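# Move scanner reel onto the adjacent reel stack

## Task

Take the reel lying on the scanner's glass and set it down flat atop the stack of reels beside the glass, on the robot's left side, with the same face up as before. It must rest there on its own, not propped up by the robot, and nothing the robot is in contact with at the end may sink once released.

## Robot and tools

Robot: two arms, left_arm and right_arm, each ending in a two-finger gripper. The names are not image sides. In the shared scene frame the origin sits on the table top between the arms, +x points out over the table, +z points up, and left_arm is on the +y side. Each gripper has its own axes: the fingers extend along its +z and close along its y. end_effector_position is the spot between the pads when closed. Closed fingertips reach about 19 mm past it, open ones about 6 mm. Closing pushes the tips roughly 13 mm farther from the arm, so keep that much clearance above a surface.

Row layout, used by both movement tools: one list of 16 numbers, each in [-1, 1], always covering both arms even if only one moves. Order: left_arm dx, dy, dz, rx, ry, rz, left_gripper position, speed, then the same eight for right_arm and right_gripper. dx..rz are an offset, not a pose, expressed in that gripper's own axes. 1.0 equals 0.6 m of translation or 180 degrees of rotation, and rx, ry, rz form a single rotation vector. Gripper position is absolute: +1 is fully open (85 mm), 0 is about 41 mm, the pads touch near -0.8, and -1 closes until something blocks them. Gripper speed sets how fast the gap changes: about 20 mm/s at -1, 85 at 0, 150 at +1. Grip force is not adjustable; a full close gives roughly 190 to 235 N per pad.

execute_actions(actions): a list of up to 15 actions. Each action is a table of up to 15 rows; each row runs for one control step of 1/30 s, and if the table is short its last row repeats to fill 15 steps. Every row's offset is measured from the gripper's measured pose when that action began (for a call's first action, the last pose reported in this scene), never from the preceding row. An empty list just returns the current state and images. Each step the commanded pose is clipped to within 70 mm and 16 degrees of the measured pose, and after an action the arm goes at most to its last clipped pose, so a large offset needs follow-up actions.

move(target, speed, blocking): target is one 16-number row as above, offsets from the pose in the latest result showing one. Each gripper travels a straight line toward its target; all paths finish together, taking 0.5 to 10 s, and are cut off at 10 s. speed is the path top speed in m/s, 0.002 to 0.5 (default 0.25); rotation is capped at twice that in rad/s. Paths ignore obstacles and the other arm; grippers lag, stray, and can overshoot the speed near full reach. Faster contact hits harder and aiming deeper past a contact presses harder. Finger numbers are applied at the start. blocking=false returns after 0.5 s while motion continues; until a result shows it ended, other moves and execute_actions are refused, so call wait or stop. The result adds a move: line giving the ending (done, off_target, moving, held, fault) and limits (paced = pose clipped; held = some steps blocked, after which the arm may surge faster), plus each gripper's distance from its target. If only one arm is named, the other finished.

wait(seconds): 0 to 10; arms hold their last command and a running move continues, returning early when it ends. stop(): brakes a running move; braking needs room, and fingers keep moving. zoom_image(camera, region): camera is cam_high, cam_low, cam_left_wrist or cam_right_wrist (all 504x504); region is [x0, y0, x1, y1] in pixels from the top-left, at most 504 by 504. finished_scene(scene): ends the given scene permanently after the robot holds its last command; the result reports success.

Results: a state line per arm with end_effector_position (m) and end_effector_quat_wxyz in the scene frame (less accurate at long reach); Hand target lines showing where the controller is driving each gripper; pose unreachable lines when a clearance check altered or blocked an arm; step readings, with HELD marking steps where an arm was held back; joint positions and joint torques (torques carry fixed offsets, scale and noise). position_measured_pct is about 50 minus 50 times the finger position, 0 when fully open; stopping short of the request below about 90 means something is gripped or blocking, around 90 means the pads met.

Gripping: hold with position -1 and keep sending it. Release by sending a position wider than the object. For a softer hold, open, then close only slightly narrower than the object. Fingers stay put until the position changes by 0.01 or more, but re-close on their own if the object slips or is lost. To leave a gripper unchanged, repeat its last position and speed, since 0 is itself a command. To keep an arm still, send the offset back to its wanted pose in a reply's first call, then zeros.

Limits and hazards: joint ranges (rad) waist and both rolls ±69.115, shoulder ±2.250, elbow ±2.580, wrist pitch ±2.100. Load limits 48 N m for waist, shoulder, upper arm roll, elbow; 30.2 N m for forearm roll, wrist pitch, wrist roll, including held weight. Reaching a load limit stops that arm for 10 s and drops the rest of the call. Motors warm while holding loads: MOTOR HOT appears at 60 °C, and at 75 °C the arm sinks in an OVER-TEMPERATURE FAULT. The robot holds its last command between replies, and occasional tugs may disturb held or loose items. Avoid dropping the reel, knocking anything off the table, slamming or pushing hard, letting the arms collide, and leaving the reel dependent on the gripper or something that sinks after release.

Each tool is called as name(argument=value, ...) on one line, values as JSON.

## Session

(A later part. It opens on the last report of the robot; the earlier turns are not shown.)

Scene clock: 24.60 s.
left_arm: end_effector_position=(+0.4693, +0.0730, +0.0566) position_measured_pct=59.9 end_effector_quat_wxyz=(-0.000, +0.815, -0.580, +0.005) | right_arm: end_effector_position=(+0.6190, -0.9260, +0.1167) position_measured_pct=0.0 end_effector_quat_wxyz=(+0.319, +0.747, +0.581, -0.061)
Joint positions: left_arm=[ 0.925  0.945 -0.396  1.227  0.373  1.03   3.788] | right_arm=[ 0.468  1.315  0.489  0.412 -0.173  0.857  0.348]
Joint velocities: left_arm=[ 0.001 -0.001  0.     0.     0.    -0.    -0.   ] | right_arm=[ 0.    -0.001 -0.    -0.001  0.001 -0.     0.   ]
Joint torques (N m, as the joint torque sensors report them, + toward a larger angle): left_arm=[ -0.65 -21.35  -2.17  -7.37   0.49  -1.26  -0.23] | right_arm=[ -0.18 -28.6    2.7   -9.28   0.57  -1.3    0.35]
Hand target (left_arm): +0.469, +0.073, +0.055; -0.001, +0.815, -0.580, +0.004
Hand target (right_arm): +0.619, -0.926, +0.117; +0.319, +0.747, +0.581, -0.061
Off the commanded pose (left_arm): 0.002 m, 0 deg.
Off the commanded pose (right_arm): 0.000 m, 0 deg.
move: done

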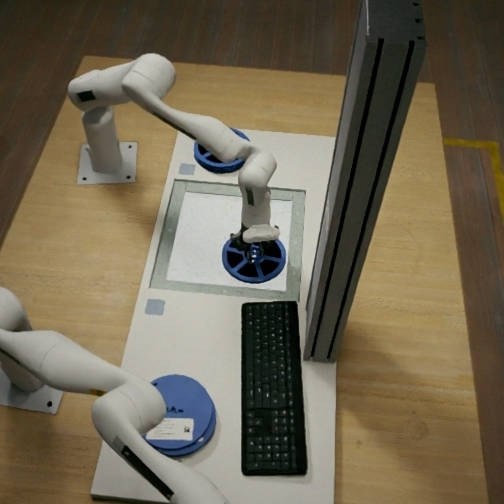

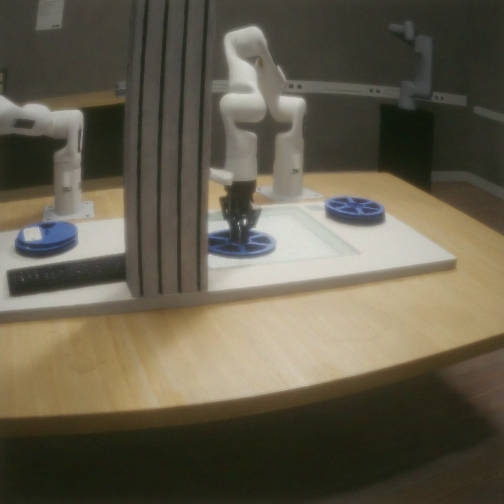

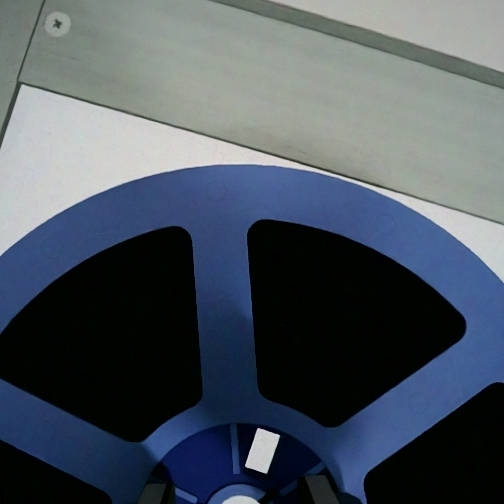

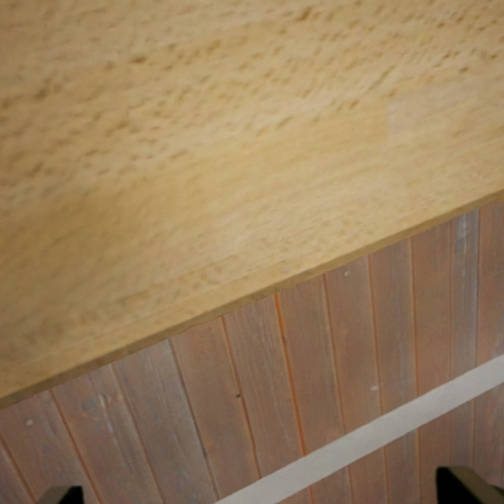

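move(target=[0,0,0.0005,0,0,0,-0.55,-1,0,0,0,0,0,0,1,0], speed=0.01)

Scene clock: 26.87 s.
left_arm: end_effector_position=(+0.4693, +0.0721, +0.0575) position_measured_pct=77.8 end_effector_quat_wxyz=(+0.000, +0.814, -0.580, +0.005) | right_arm: end_effector_position=(+0.6190, -0.9260, +0.1167) position_measured_pct=0.0 end_effector_quat_wxyz=(+0.319, +0.747, +0.581, -0.061)
Joint positions: left_arm=[ 0.925  0.944 -0.396  1.227  0.374  1.03   3.787] | right_arm=[ 0.468  1.315  0.489  0.412 -0.173  0.857  0.348]
Joint velocities: left_arm=[ 0.     0.    -0.001  0.     0.001 -0.001 -0.001] | right_arm=[-0.001 -0.001  0.     0.     0.001 -0.    -0.   ]
Joint torques (N m, as the joint torque sensors report them, + toward a larger angle): left_arm=[ -1.04 -21.92  -2.84  -7.02   0.15  -0.81  -0.14] | right_arm=[ -0.23 -28.86   2.69  -9.24   0.61  -1.32   0.4 ]
Hand target (left_arm): +0.469, +0.073, +0.056; -0.000, +0.815, -0.580, +0.005
Hand target (right_arm): +0.619, -0.926, +0.117; +0.319, +0.747, +0.581, -0.061
Off the commanded pose (left_arm): 0.001 m, 0 deg.
Off the commanded pose (right_arm): 0.000 m, 0 deg.
move: done

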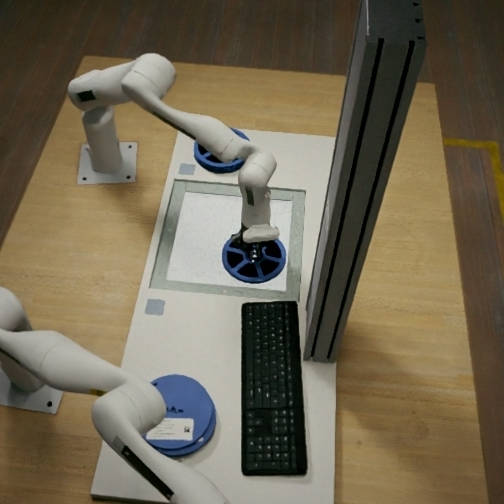

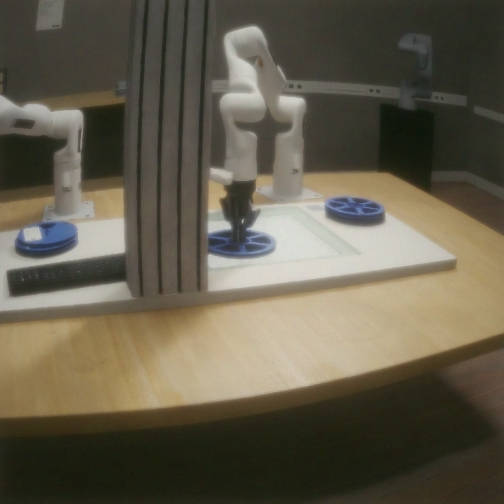

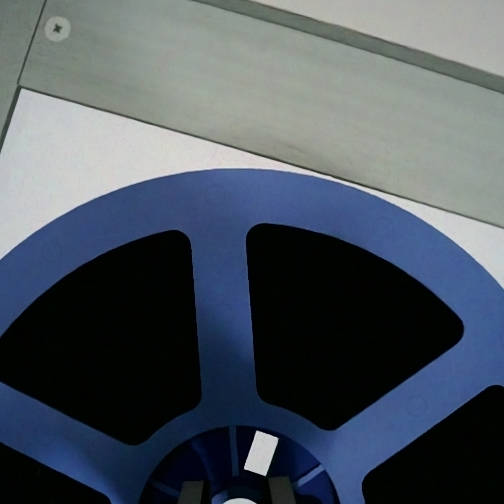

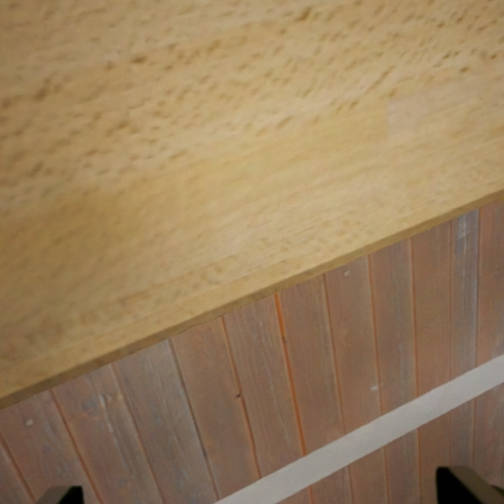

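move(target=[0,0,-0.015,0,0,0,-0.55,0,0,0,0,0,0,0,1,0], speed=0.04)

move(target=[0,0.0933,0.005,0.011,0,0,0.75,0.5,0,0,0,0,0,0,1,0], speed=0.08)

Scene clock: 29.37 s.
left_arm: end_effector_position=(+0.4692, +0.0722, +0.0664) position_measured_pct=77.8 end_effector_quat_wxyz=(+0.000, +0.814, -0.580, +0.005) | right_arm: end_effector_position=(+0.6190, -0.9260, +0.1167) position_measured_pct=0.0 end_effector_quat_wxyz=(+0.319, +0.747, +0.581, -0.061)
Joint positions: left_arm=[ 0.926  0.932 -0.399  1.221  0.37   1.048  3.79 ] | right_arm=[ 0.468  1.315  0.489  0.412 -0.173  0.857  0.348]
Joint velocities: left_arm=[ 0.001 -0.001 -0.001  0.    -0.001  0.001 -0.   ] | right_arm=[-0.    -0.001 -0.     0.    -0.001  0.     0.   ]
Joint torques (N m, as the joint torque sensors report them, + toward a larger angle): left_arm=[ -0.51 -23.26  -2.48  -7.44   0.38  -0.32  -0.18] | right_arm=[  0.02 -28.89   2.47  -9.49   0.52  -1.42   0.37]
Hand target (left_arm): +0.469, +0.072, +0.066; +0.000, +0.814, -0.580, +0.005
Hand target (right_arm): +0.619, -0.926, +0.117; +0.319, +0.747, +0.581, -0.061
Off the commanded pose (left_arm): 0.000 m, 0 deg.
Off the commanded pose (right_arm): 0.000 m, 0 deg.
move: done

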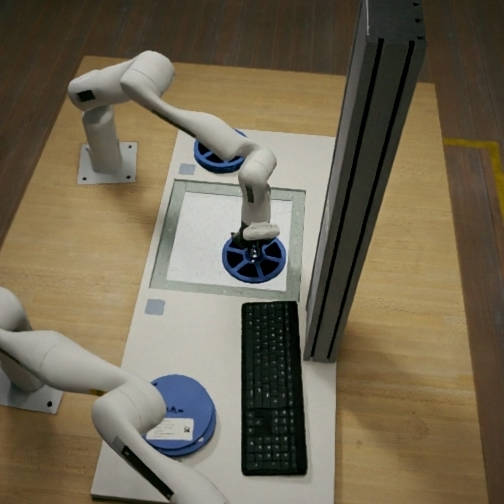

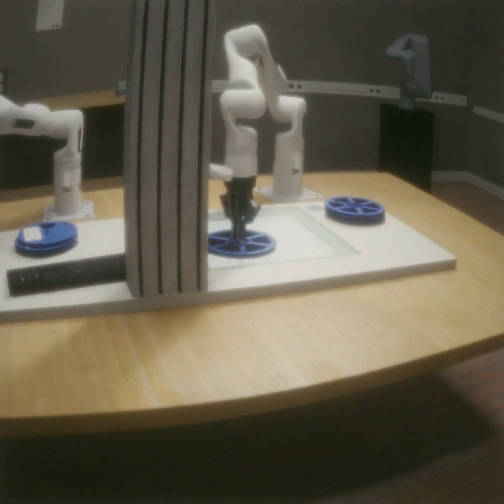

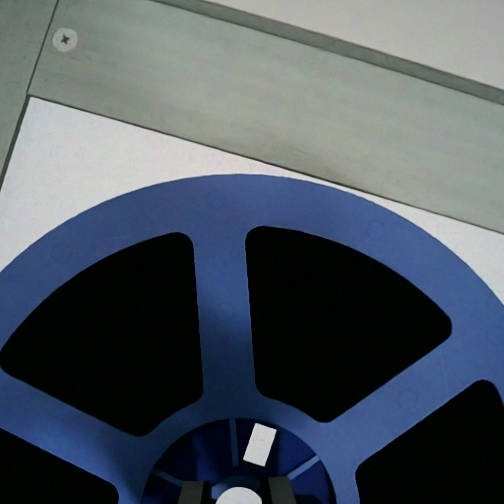

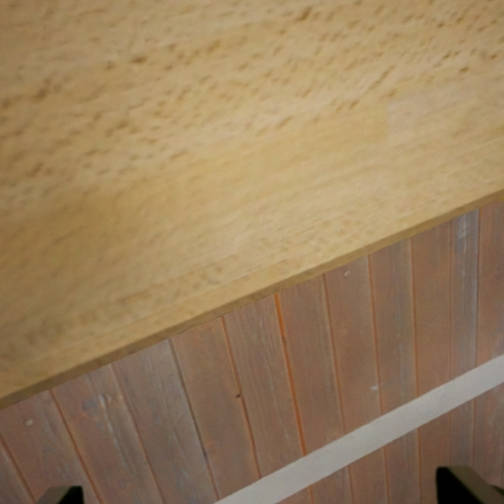

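Scene clock: 30.37 s.
left_arm: end_effector_position=(+0.4165, +0.0545, +0.0628) position_measured_pct=12.7 end_effector_quat_wxyz=(-0.014, +0.815, -0.580, +0.015) | right_arm: end_effector_position=(+0.6190, -0.9260, +0.1167) position_measured_pct=0.0 end_effector_quat_wxyz=(+0.319, +0.747, +0.581, -0.061)
Joint positions: left_arm=[ 1.053  0.867 -0.421  1.393  0.365  0.927  3.855] | right_arm=[ 0.468  1.315  0.489  0.412 -0.173  0.857  0.348]
Joint velocities: left_arm=[ 0.005 -0.004  0.001  0.001 -0.001  0.     0.002] | right_arm=[-0.     0.001 -0.     0.001  0.002  0.     0.   ]
Joint torques (N m, as the joint torque sensors report them, + toward a larger angle): left_arm=[ -0.51 -22.07  -2.89  -6.78   0.2   -0.5   -0.08] | right_arm=[  0.02 -28.55   2.9   -9.24   0.42  -1.4    0.34]
Hand target (left_arm): +0.416, +0.054, +0.063; -0.014, +0.814, -0.580, +0.016
Hand target (right_arm): +0.619, -0.926, +0.117; +0.319, +0.747, +0.581, -0.061
Off the commanded pose (left_arm): 0.001 m, 0 deg.
Off the commanded pose (right_arm): 0.000 m, 0 deg.
move: done

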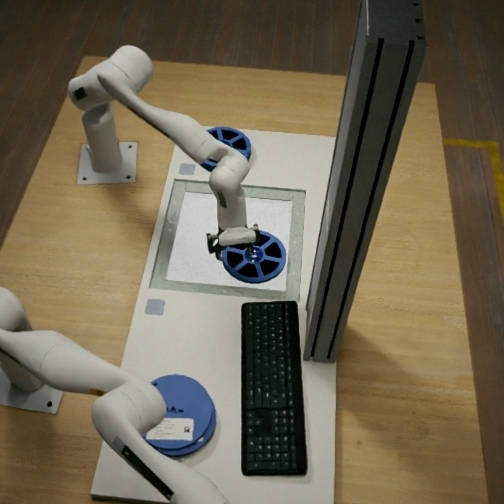

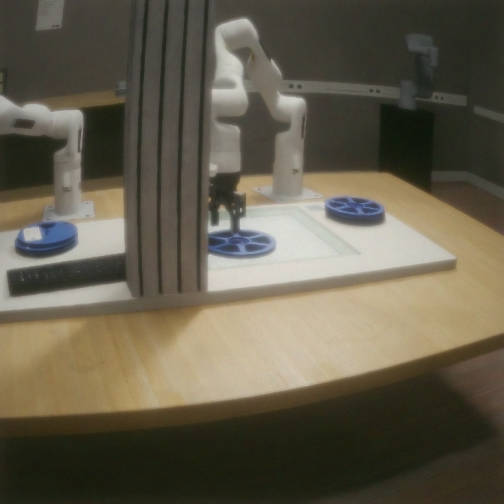

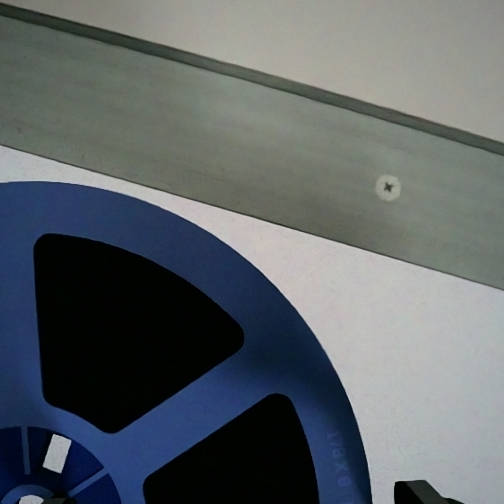

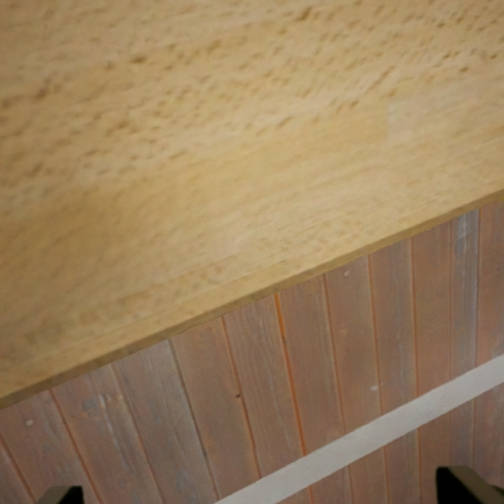

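Descend until touching to calibrate here.

move(target=[0,0.002,0.028,0,0,0,0.75,0.5,0,0,0,0,0,0,1,0], speed=0.012)

Scene clock: 32.50 s.
left_arm: end_effector_position=(+0.4160, +0.0542, +0.0461) position_measured_pct=12.7 end_effector_quat_wxyz=(-0.014, +0.815, -0.580, +0.015) | right_arm: end_effector_position=(+0.6190, -0.9260, +0.1167) position_measured_pct=0.0 end_effector_quat_wxyz=(+0.319, +0.747, +0.581, -0.061)
Joint positions: left_arm=[ 1.05   0.891 -0.412  1.404  0.375  0.893  3.848] | right_arm=[ 0.468  1.315  0.489  0.412 -0.173  0.857  0.348]
Joint velocities: left_arm=[ 0.    -0.001  0.     0.     0.001  0.    -0.001] | right_arm=[-0.    -0.     0.    -0.001 -0.     0.    -0.   ]
Joint torques (N m, as the joint torque sensors report them, + toward a larger angle): left_arm=[ -0.6  -21.69  -2.4   -6.85   0.31  -0.51  -0.27] | right_arm=[ -0.18 -28.46   2.77  -9.31   0.54  -1.55   0.32]
Hand target (left_arm): +0.416, +0.054, +0.046; -0.014, +0.815, -0.580, +0.015
Hand target (right_arm): +0.619, -0.926, +0.117; +0.319, +0.747, +0.581, -0.061
Off the commanded pose (left_arm): 0.000 m, 0 deg.
Off the commanded pose (right_arm): 0.000 m, 0 deg.
move: done

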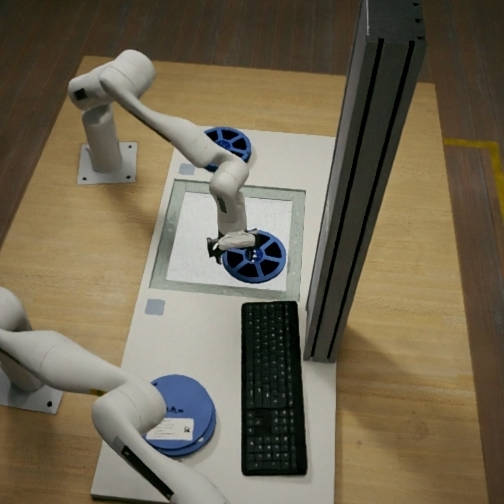

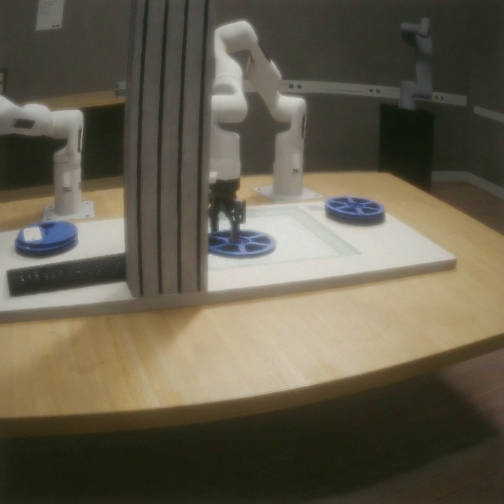

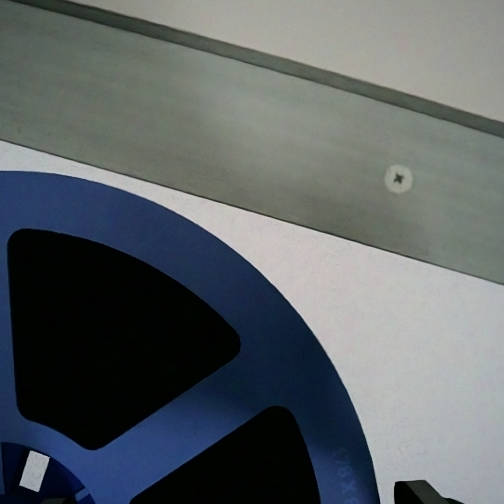

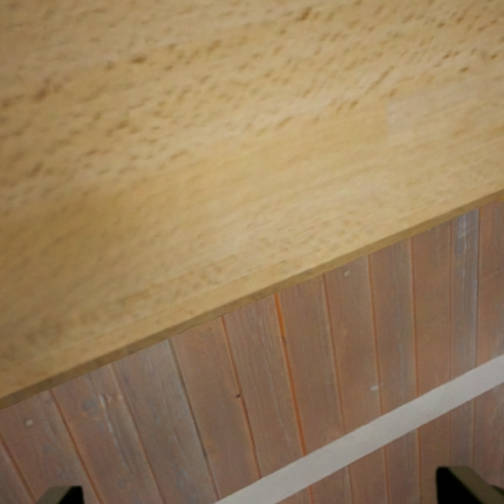

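move(target=[0,0,-0.0025,0,0,0,0.45,-1,0,0,0,0,0,0,1,0], speed=0.005)

Scene clock: 34.03 s.
left_arm: end_effector_position=(+0.4168, +0.0537, +0.0496) position_measured_pct=26.2 end_effector_quat_wxyz=(-0.014, +0.815, -0.580, +0.017) | right_arm: end_effector_position=(+0.6190, -0.9260, +0.1167) position_measured_pct=0.0 end_effector_quat_wxyz=(+0.319, +0.747, +0.581, -0.061)
Joint positions: left_arm=[ 1.05   0.886 -0.413  1.403  0.373  0.896  3.85 ] | right_arm=[ 0.468  1.315  0.489  0.412 -0.173  0.857  0.348]
Joint velocities: left_arm=[-0.001 -0.     0.001  0.    -0.001 -0.     0.   ] | right_arm=[ 0.001 -0.001 -0.001  0.    -0.001  0.001  0.   ]
Joint torques (N m, as the joint torque sensors report them, + toward a larger angle): left_arm=[ -0.66 -19.43  -2.    -6.36   0.44  -0.64  -0.44] | right_arm=[ -0.29 -28.33   2.26  -9.32   0.6   -1.28   0.37]
Hand target (left_arm): +0.416, +0.054, +0.048; -0.014, +0.815, -0.580, +0.015
Hand target (right_arm): +0.619, -0.926, +0.117; +0.319, +0.747, +0.581, -0.061
Off the commanded pose (left_arm): 0.002 m, 0 deg.
Off the commanded pose (right_arm): 0.000 m, 0 deg.
move: done

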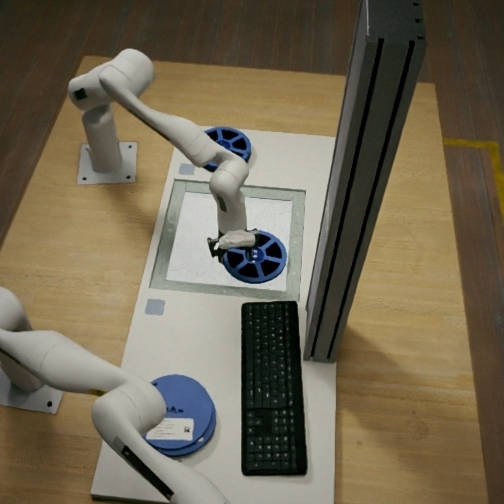

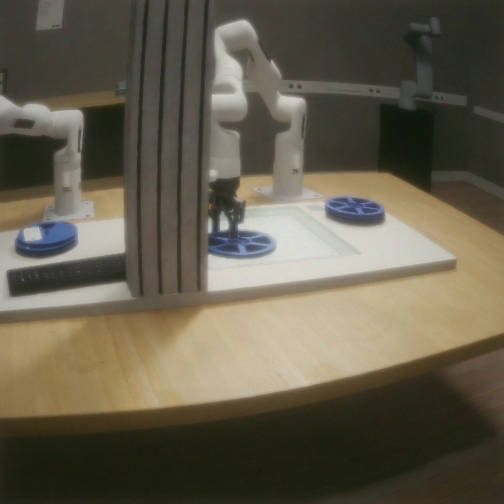

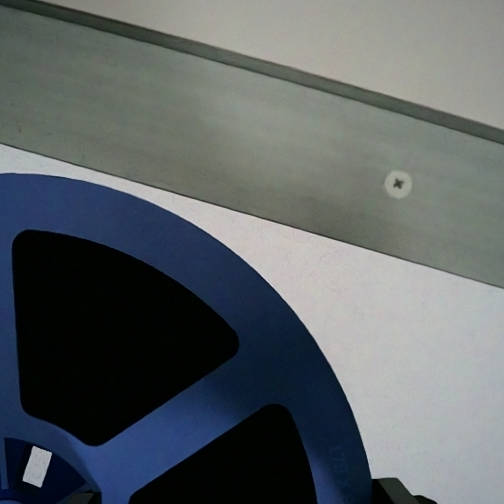

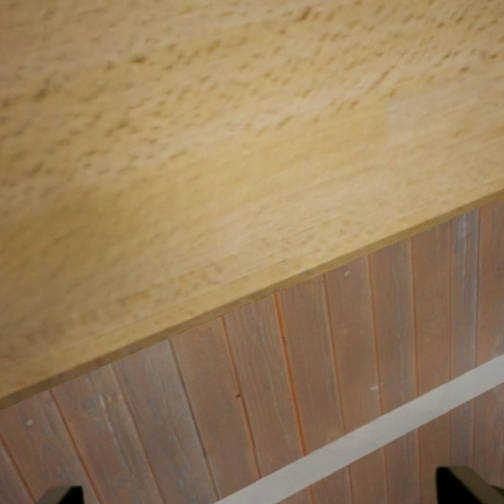

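move(target=[0,0,0.002,0,0,0,0.38,-1,0,0,0,0,0,0,1,0], speed=0.005)

move(target=[0,0,-0.03,0,0,0,0.38,-1,0,0,0,0,0,0,1,0], speed=0.02)

zoom_image(camera="cam_low", region=[200, 180, 300, 270])

Scene clock: 35.50 s.
left_arm: end_effector_position=(+0.4176, +0.0533, +0.0502) position_measured_pct=28.2 end_effector_quat_wxyz=(-0.014, +0.815, -0.580, +0.019) | right_arm: end_effector_position=(+0.6190, -0.9260, +0.1167) position_measured_pct=0.0 end_effector_quat_wxyz=(+0.319, +0.747, +0.581, -0.061)
Joint positions: left_arm=[ 1.05   0.885 -0.413  1.403  0.373  0.893  3.85 ] | right_arm=[ 0.468  1.315  0.489  0.412 -0.173  0.857  0.348]
Joint velocities: left_arm=[-0.001  0.001  0.002  0.    -0.     0.001  0.001] | right_arm=[ 0.001  0.001  0.    -0.    -0.    -0.001 -0.   ]
Joint torques (N m, as the joint torque sensors report them, + toward a larger angle): left_arm=[ -0.65 -19.82  -2.03  -6.39   0.46  -0.59  -0.3 ] | right_arm=[  0.01 -28.74   2.56  -9.16   0.5   -1.51   0.38]
Hand target (left_arm): +0.417, +0.054, +0.048; -0.014, +0.815, -0.580, +0.017
Hand target (right_arm): +0.619, -0.926, +0.117; +0.319, +0.747, +0.581, -0.061
Off the commanded pose (left_arm): 0.002 m, 0 deg.
Off the commanded pose (right_arm): 0.000 m, 0 deg.
move: done

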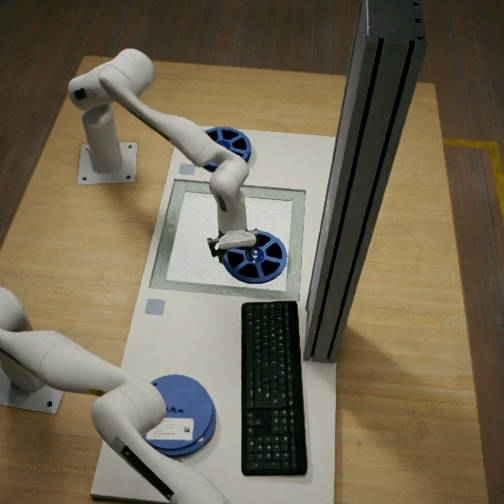

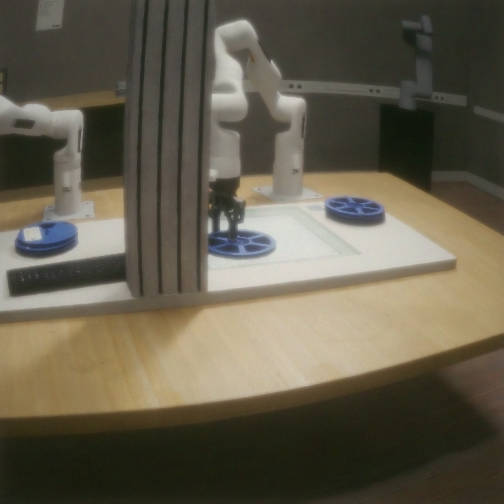

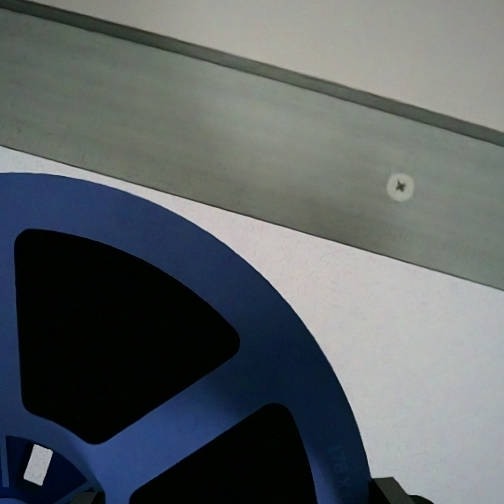

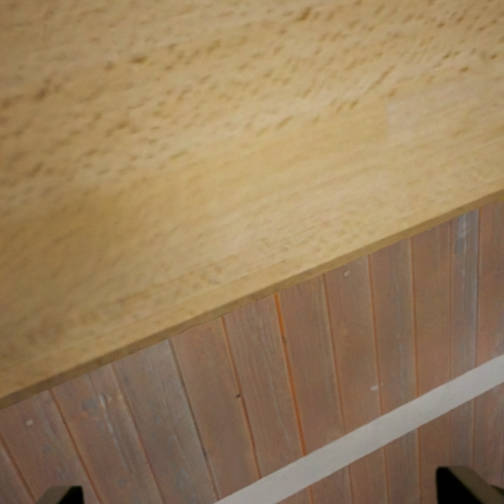

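Scene clock: 36.63 s.
left_arm: end_effector_position=(+0.4168, +0.0533, +0.0681) position_measured_pct=28.6 end_effector_quat_wxyz=(-0.014, +0.815, -0.580, +0.019) | right_arm: end_effector_position=(+0.6190, -0.9260, +0.1167) position_measured_pct=0.0 end_effector_quat_wxyz=(+0.319, +0.747, +0.581, -0.061)
Joint positions: left_arm=[ 1.055  0.857 -0.422  1.393  0.362  0.929  3.858] | right_arm=[ 0.468  1.315  0.489  0.412 -0.173  0.857  0.348]
Joint velocities: left_arm=[-0.    -0.     0.002  0.    -0.     0.001 -0.   ] | right_arm=[ 0.     0.    -0.003  0.001 -0.002  0.    -0.   ]
Joint torques (N m, as the joint torque sensors report them, + toward a larger angle): left_arm=[ -0.61 -22.56  -2.71  -7.56   0.14  -0.64  -0.21] | right_arm=[  0.17 -28.37   2.59  -9.27   0.3   -1.41   0.51]
Hand target (left_arm): +0.417, +0.053, +0.068; -0.014, +0.815, -0.580, +0.019
Hand target (right_arm): +0.619, -0.926, +0.117; +0.319, +0.747, +0.581, -0.061
Off the commanded pose (left_arm): 0.000 m, 0 deg.
Off the commanded pose (right_arm): 0.000 m, 0 deg.
move: done

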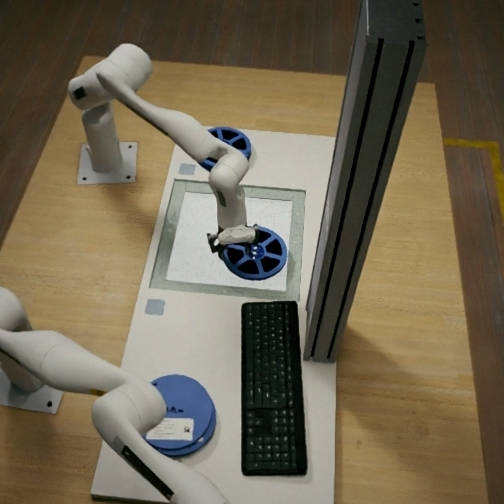

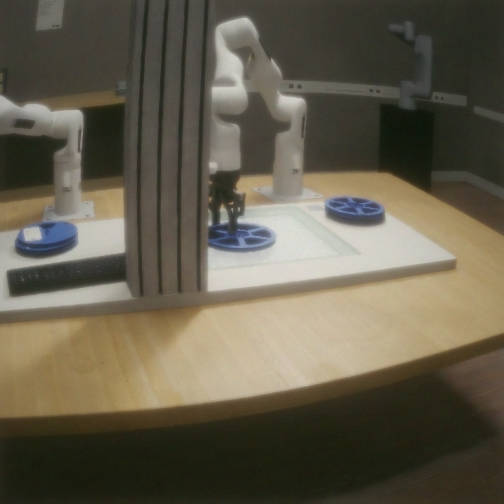

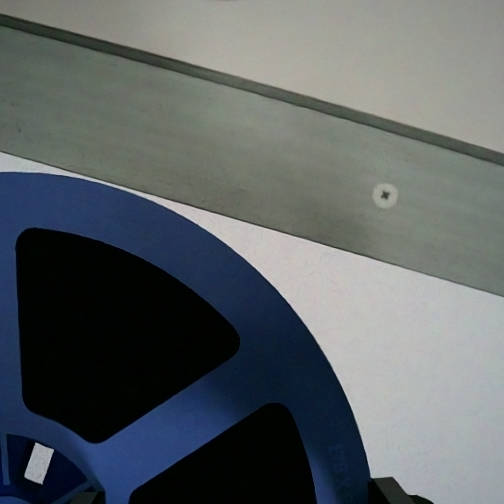

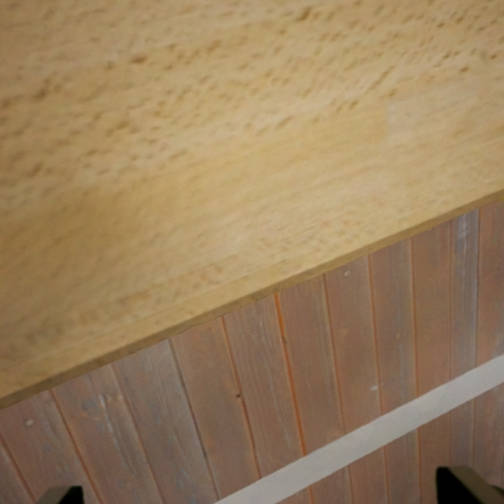

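Region (200, 180, 300, 270) of cam_low's 504x504 image, scaled by 5.040, with more detail than that image has; it fills the top 454 rows of this view, and the rest is white.

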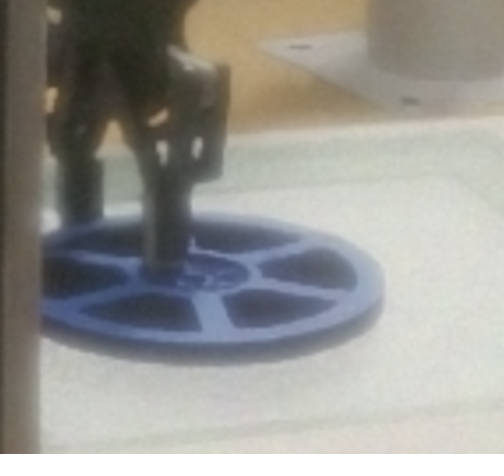

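move(target=[-0.689,0.001,-0.147,0,0,0,0.38,-1,0,0,0,0,0,0,1,0], speed=0.12)

zoom_image(camera="cam_low", region=[290, 130, 420, 240])

zoom_image(camera="cam_high", region=[160, 80, 290, 200])

Scene clock: 42.50 s.
left_arm: end_effector_position=(+0.2785, +0.4437, +0.1501) position_measured_pct=28.6 end_effector_quat_wxyz=(-0.014, +0.815, -0.580, +0.019) | right_arm: end_effector_position=(+0.6190, -0.9260, +0.1167) position_measured_pct=0.0 end_effector_quat_wxyz=(+0.319, +0.747, +0.581, -0.061)
Joint positions: left_arm=[ 0.49   0.243 -0.606  2.203  0.232  0.705  3.026] | right_arm=[ 0.468  1.315  0.489  0.412 -0.173  0.857  0.348]
Joint velocities: left_arm=[-0.005 -0.004 -0.007 -0.     0.003  0.001 -0.004] | right_arm=[-0.     0.    -0.002 -0.    -0.     0.     0.001]
Joint torques (N m, as the joint torque sensors report them, + toward a larger angle): left_arm=[ -0.8  -10.83  -1.1   -6.59   0.26  -0.55  -0.2 ] | right_arm=[  0.18 -28.83   2.56  -9.39   0.58  -1.45   0.47]
Hand target (left_arm): +0.278, +0.444, +0.150; -0.014, +0.815, -0.579, +0.019
Hand target (right_arm): +0.619, -0.926, +0.117; +0.319, +0.747, +0.581, -0.061
Off the commanded pose (left_arm): 0.002 m, 0 deg.
Off the commanded pose (right_arm): 0.000 m, 0 deg.
move: done

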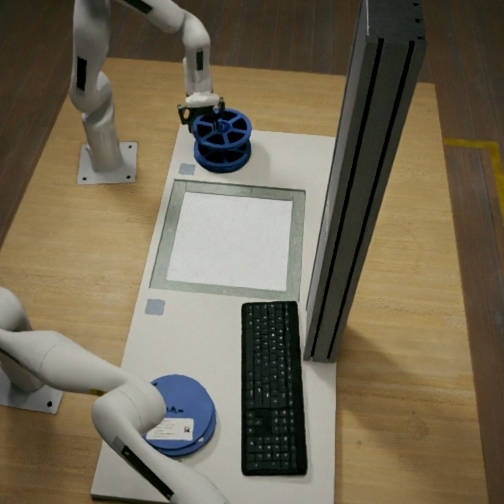

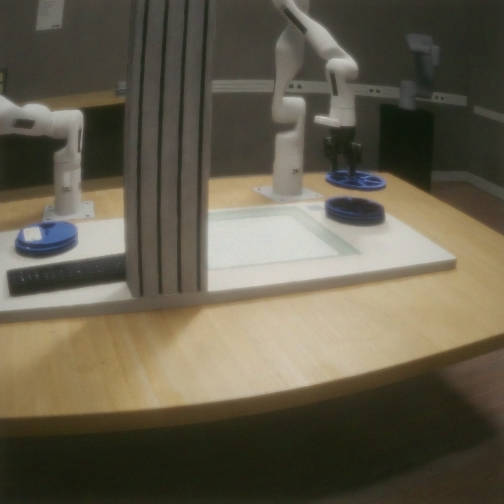

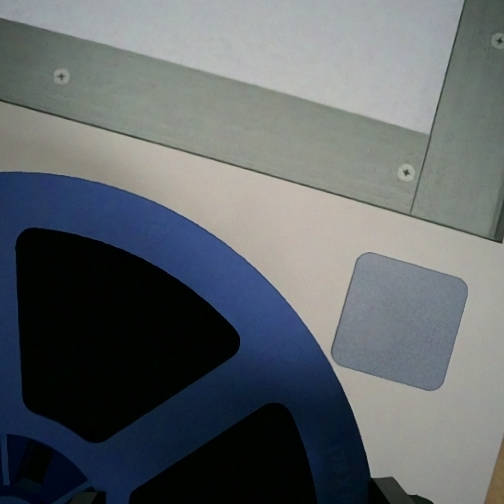

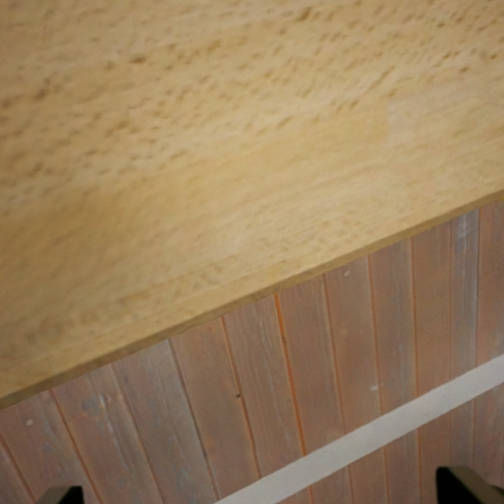

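Region (290, 130, 420, 240) of cam_low's 504x504 image, scaled by 3.877, with more detail than that image has; it fills the top 426 rows of this view, and the rest is white.

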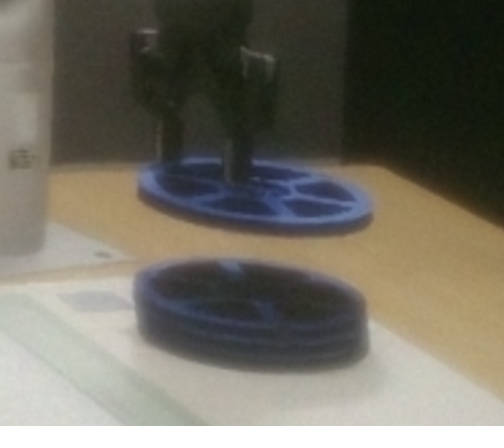

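Region (160, 80, 290, 200) of cam_high's 504x504 image, scaled by 3.877, with more detail than that image has; it fills the top 465 rows of this view, and the rest is white.

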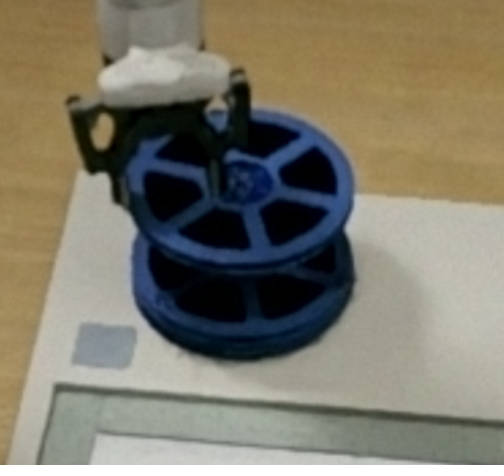

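move(target=[-0.001,0.004,0.083,0,0,0,0.38,-1,0,0,0,0,0,0,1,0], speed=0.05)

zoom_image(camera="cam_low", region=[310, 160, 400, 240])

zoom_image(camera="cam_high", region=[175, 100, 265, 185])

Scene clock: 44.47 s.
left_arm: end_effector_position=(+0.2786, +0.4435, +0.1005) position_measured_pct=28.6 end_effector_quat_wxyz=(-0.014, +0.814, -0.580, +0.019) | right_arm: end_effector_position=(+0.6190, -0.9260, +0.1167) position_measured_pct=0.0 end_effector_quat_wxyz=(+0.319, +0.747, +0.581, -0.061)
Joint positions: left_arm=[ 0.397  0.362 -0.523  2.279  0.382  0.53   2.876] | right_arm=[ 0.468  1.315  0.489  0.412 -0.173  0.857  0.348]
Joint velocities: left_arm=[-0.005  0.004 -0.001  0.001  0.004 -0.    -0.003] | right_arm=[-0.    -0.001  0.     0.    -0.001 -0.     0.   ]
Joint torques (N m, as the joint torque sensors report them, + toward a larger angle): left_arm=[ -0.61 -11.56  -1.3   -5.12   0.28  -0.59   0.06] | right_arm=[  0.2  -28.67   2.6   -9.24   0.49  -1.37   0.29]
Hand target (left_arm): +0.278, +0.444, +0.100; -0.014, +0.815, -0.579, +0.019
Hand target (right_arm): +0.619, -0.926, +0.117; +0.319, +0.747, +0.581, -0.061
Off the commanded pose (left_arm): 0.000 m, 0 deg.
Off the commanded pose (right_arm): 0.000 m, 0 deg.
move: done

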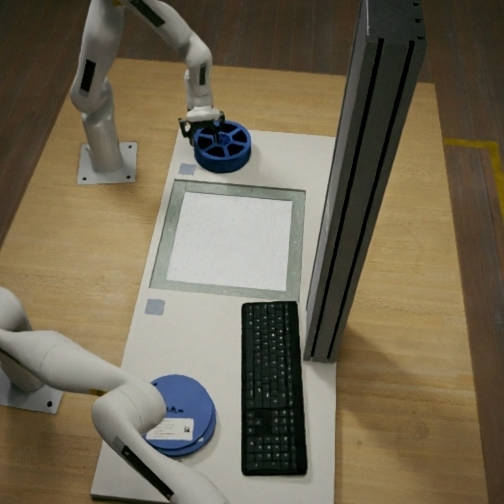

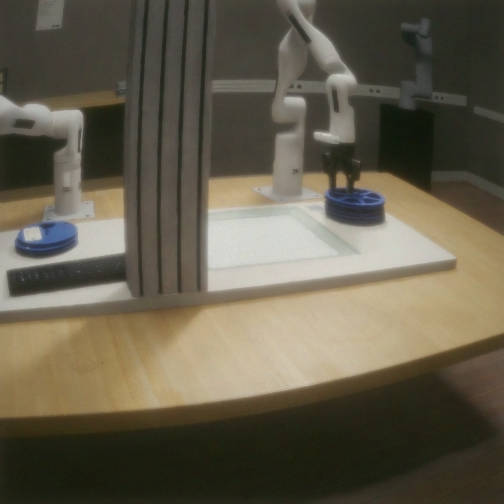

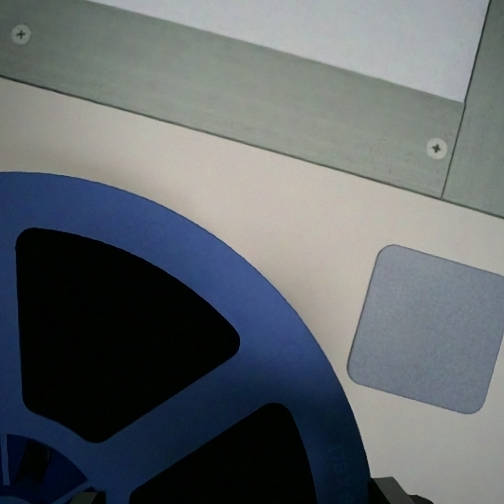

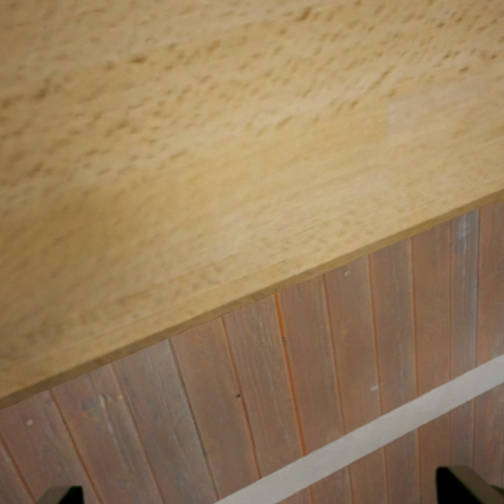

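Region (310, 160, 400, 240) of cam_low's 504x504 image, scaled by 5.600, with more detail than that image has.

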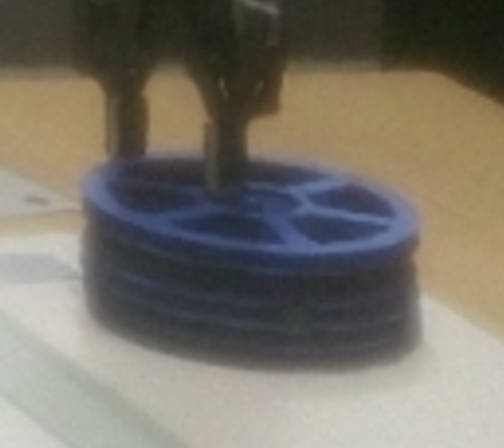

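Region (175, 100, 265, 185) of cam_high's 504x504 image, scaled by 5.600, with more detail than that image has.

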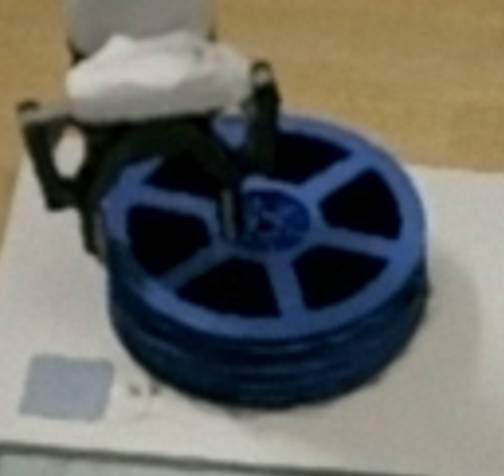

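Well aligned. Lower slowly.

move(target=[0,0.001,0.02,0,0,0,0.38,-1,0,0,0,0,0,0,1,0], speed=0.01)

zoom_image(camera="cam_low", region=[310, 160, 400, 240])

Scene clock: 46.43 s.
left_arm: end_effector_position=(+0.2786, +0.4433, +0.0885) position_measured_pct=28.6 end_effector_quat_wxyz=(-0.014, +0.814, -0.580, +0.019) | right_arm: end_effector_position=(+0.6190, -0.9260, +0.1167) position_measured_pct=0.0 end_effector_quat_wxyz=(+0.319, +0.747, +0.581, -0.061)
Joint positions: left_arm=[ 0.368  0.393 -0.492  2.295  0.422  0.487  2.838] | right_arm=[ 0.468  1.315  0.489  0.412 -0.173  0.857  0.348]
Joint velocities: left_arm=[-0.002  0.002 -0.001  0.     0.002 -0.001 -0.001] | right_arm=[-0.    -0.002  0.001 -0.     0.002 -0.    -0.   ]
Joint torques (N m, as the joint torque sensors report them, + toward a larger angle): left_arm=[ -0.6  -11.69  -1.28  -4.65   0.26  -0.46  -0.07] | right_arm=[ -0.21 -28.71   2.83  -9.3    0.52  -1.38   0.35]
Hand target (left_arm): +0.279, +0.443, +0.088; -0.014, +0.814, -0.580, +0.019
Hand target (right_arm): +0.619, -0.926, +0.117; +0.319, +0.747, +0.581, -0.061
Off the commanded pose (left_arm): 0.000 m, 0 deg.
Off the commanded pose (right_arm): 0.000 m, 0 deg.
move: done

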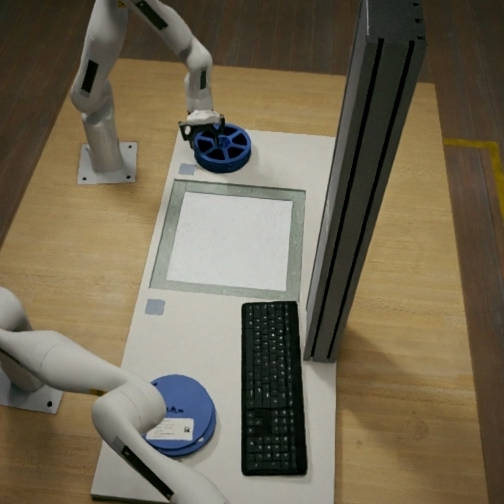

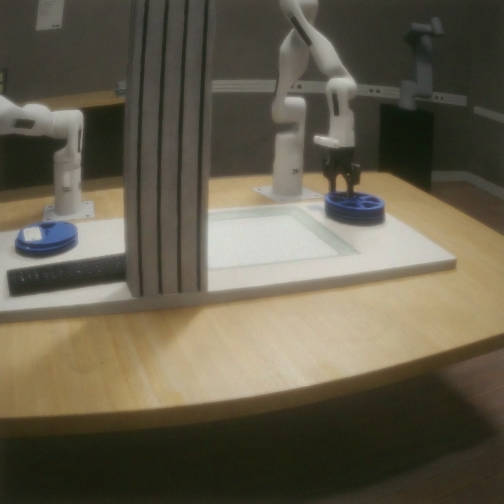

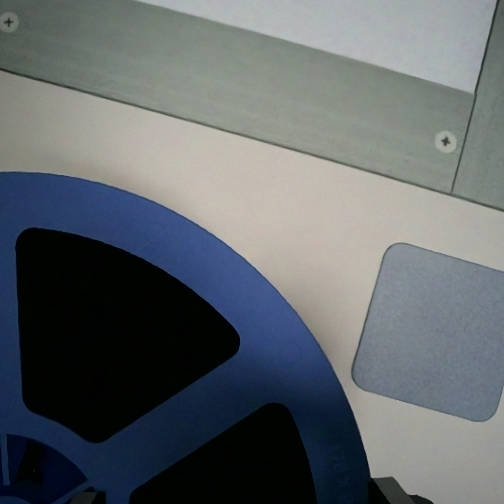

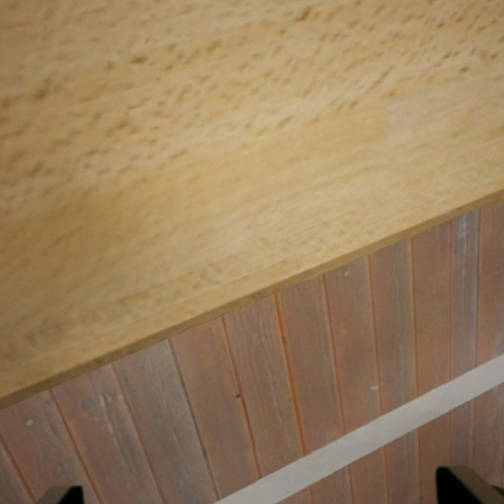

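Region (310, 160, 400, 240) of cam_low's 504x504 image, scaled by 5.600, with more detail than that image has.

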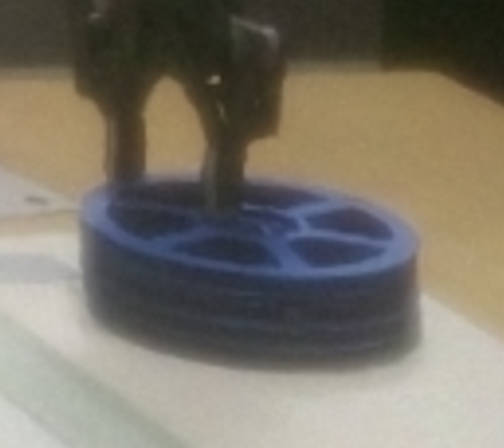

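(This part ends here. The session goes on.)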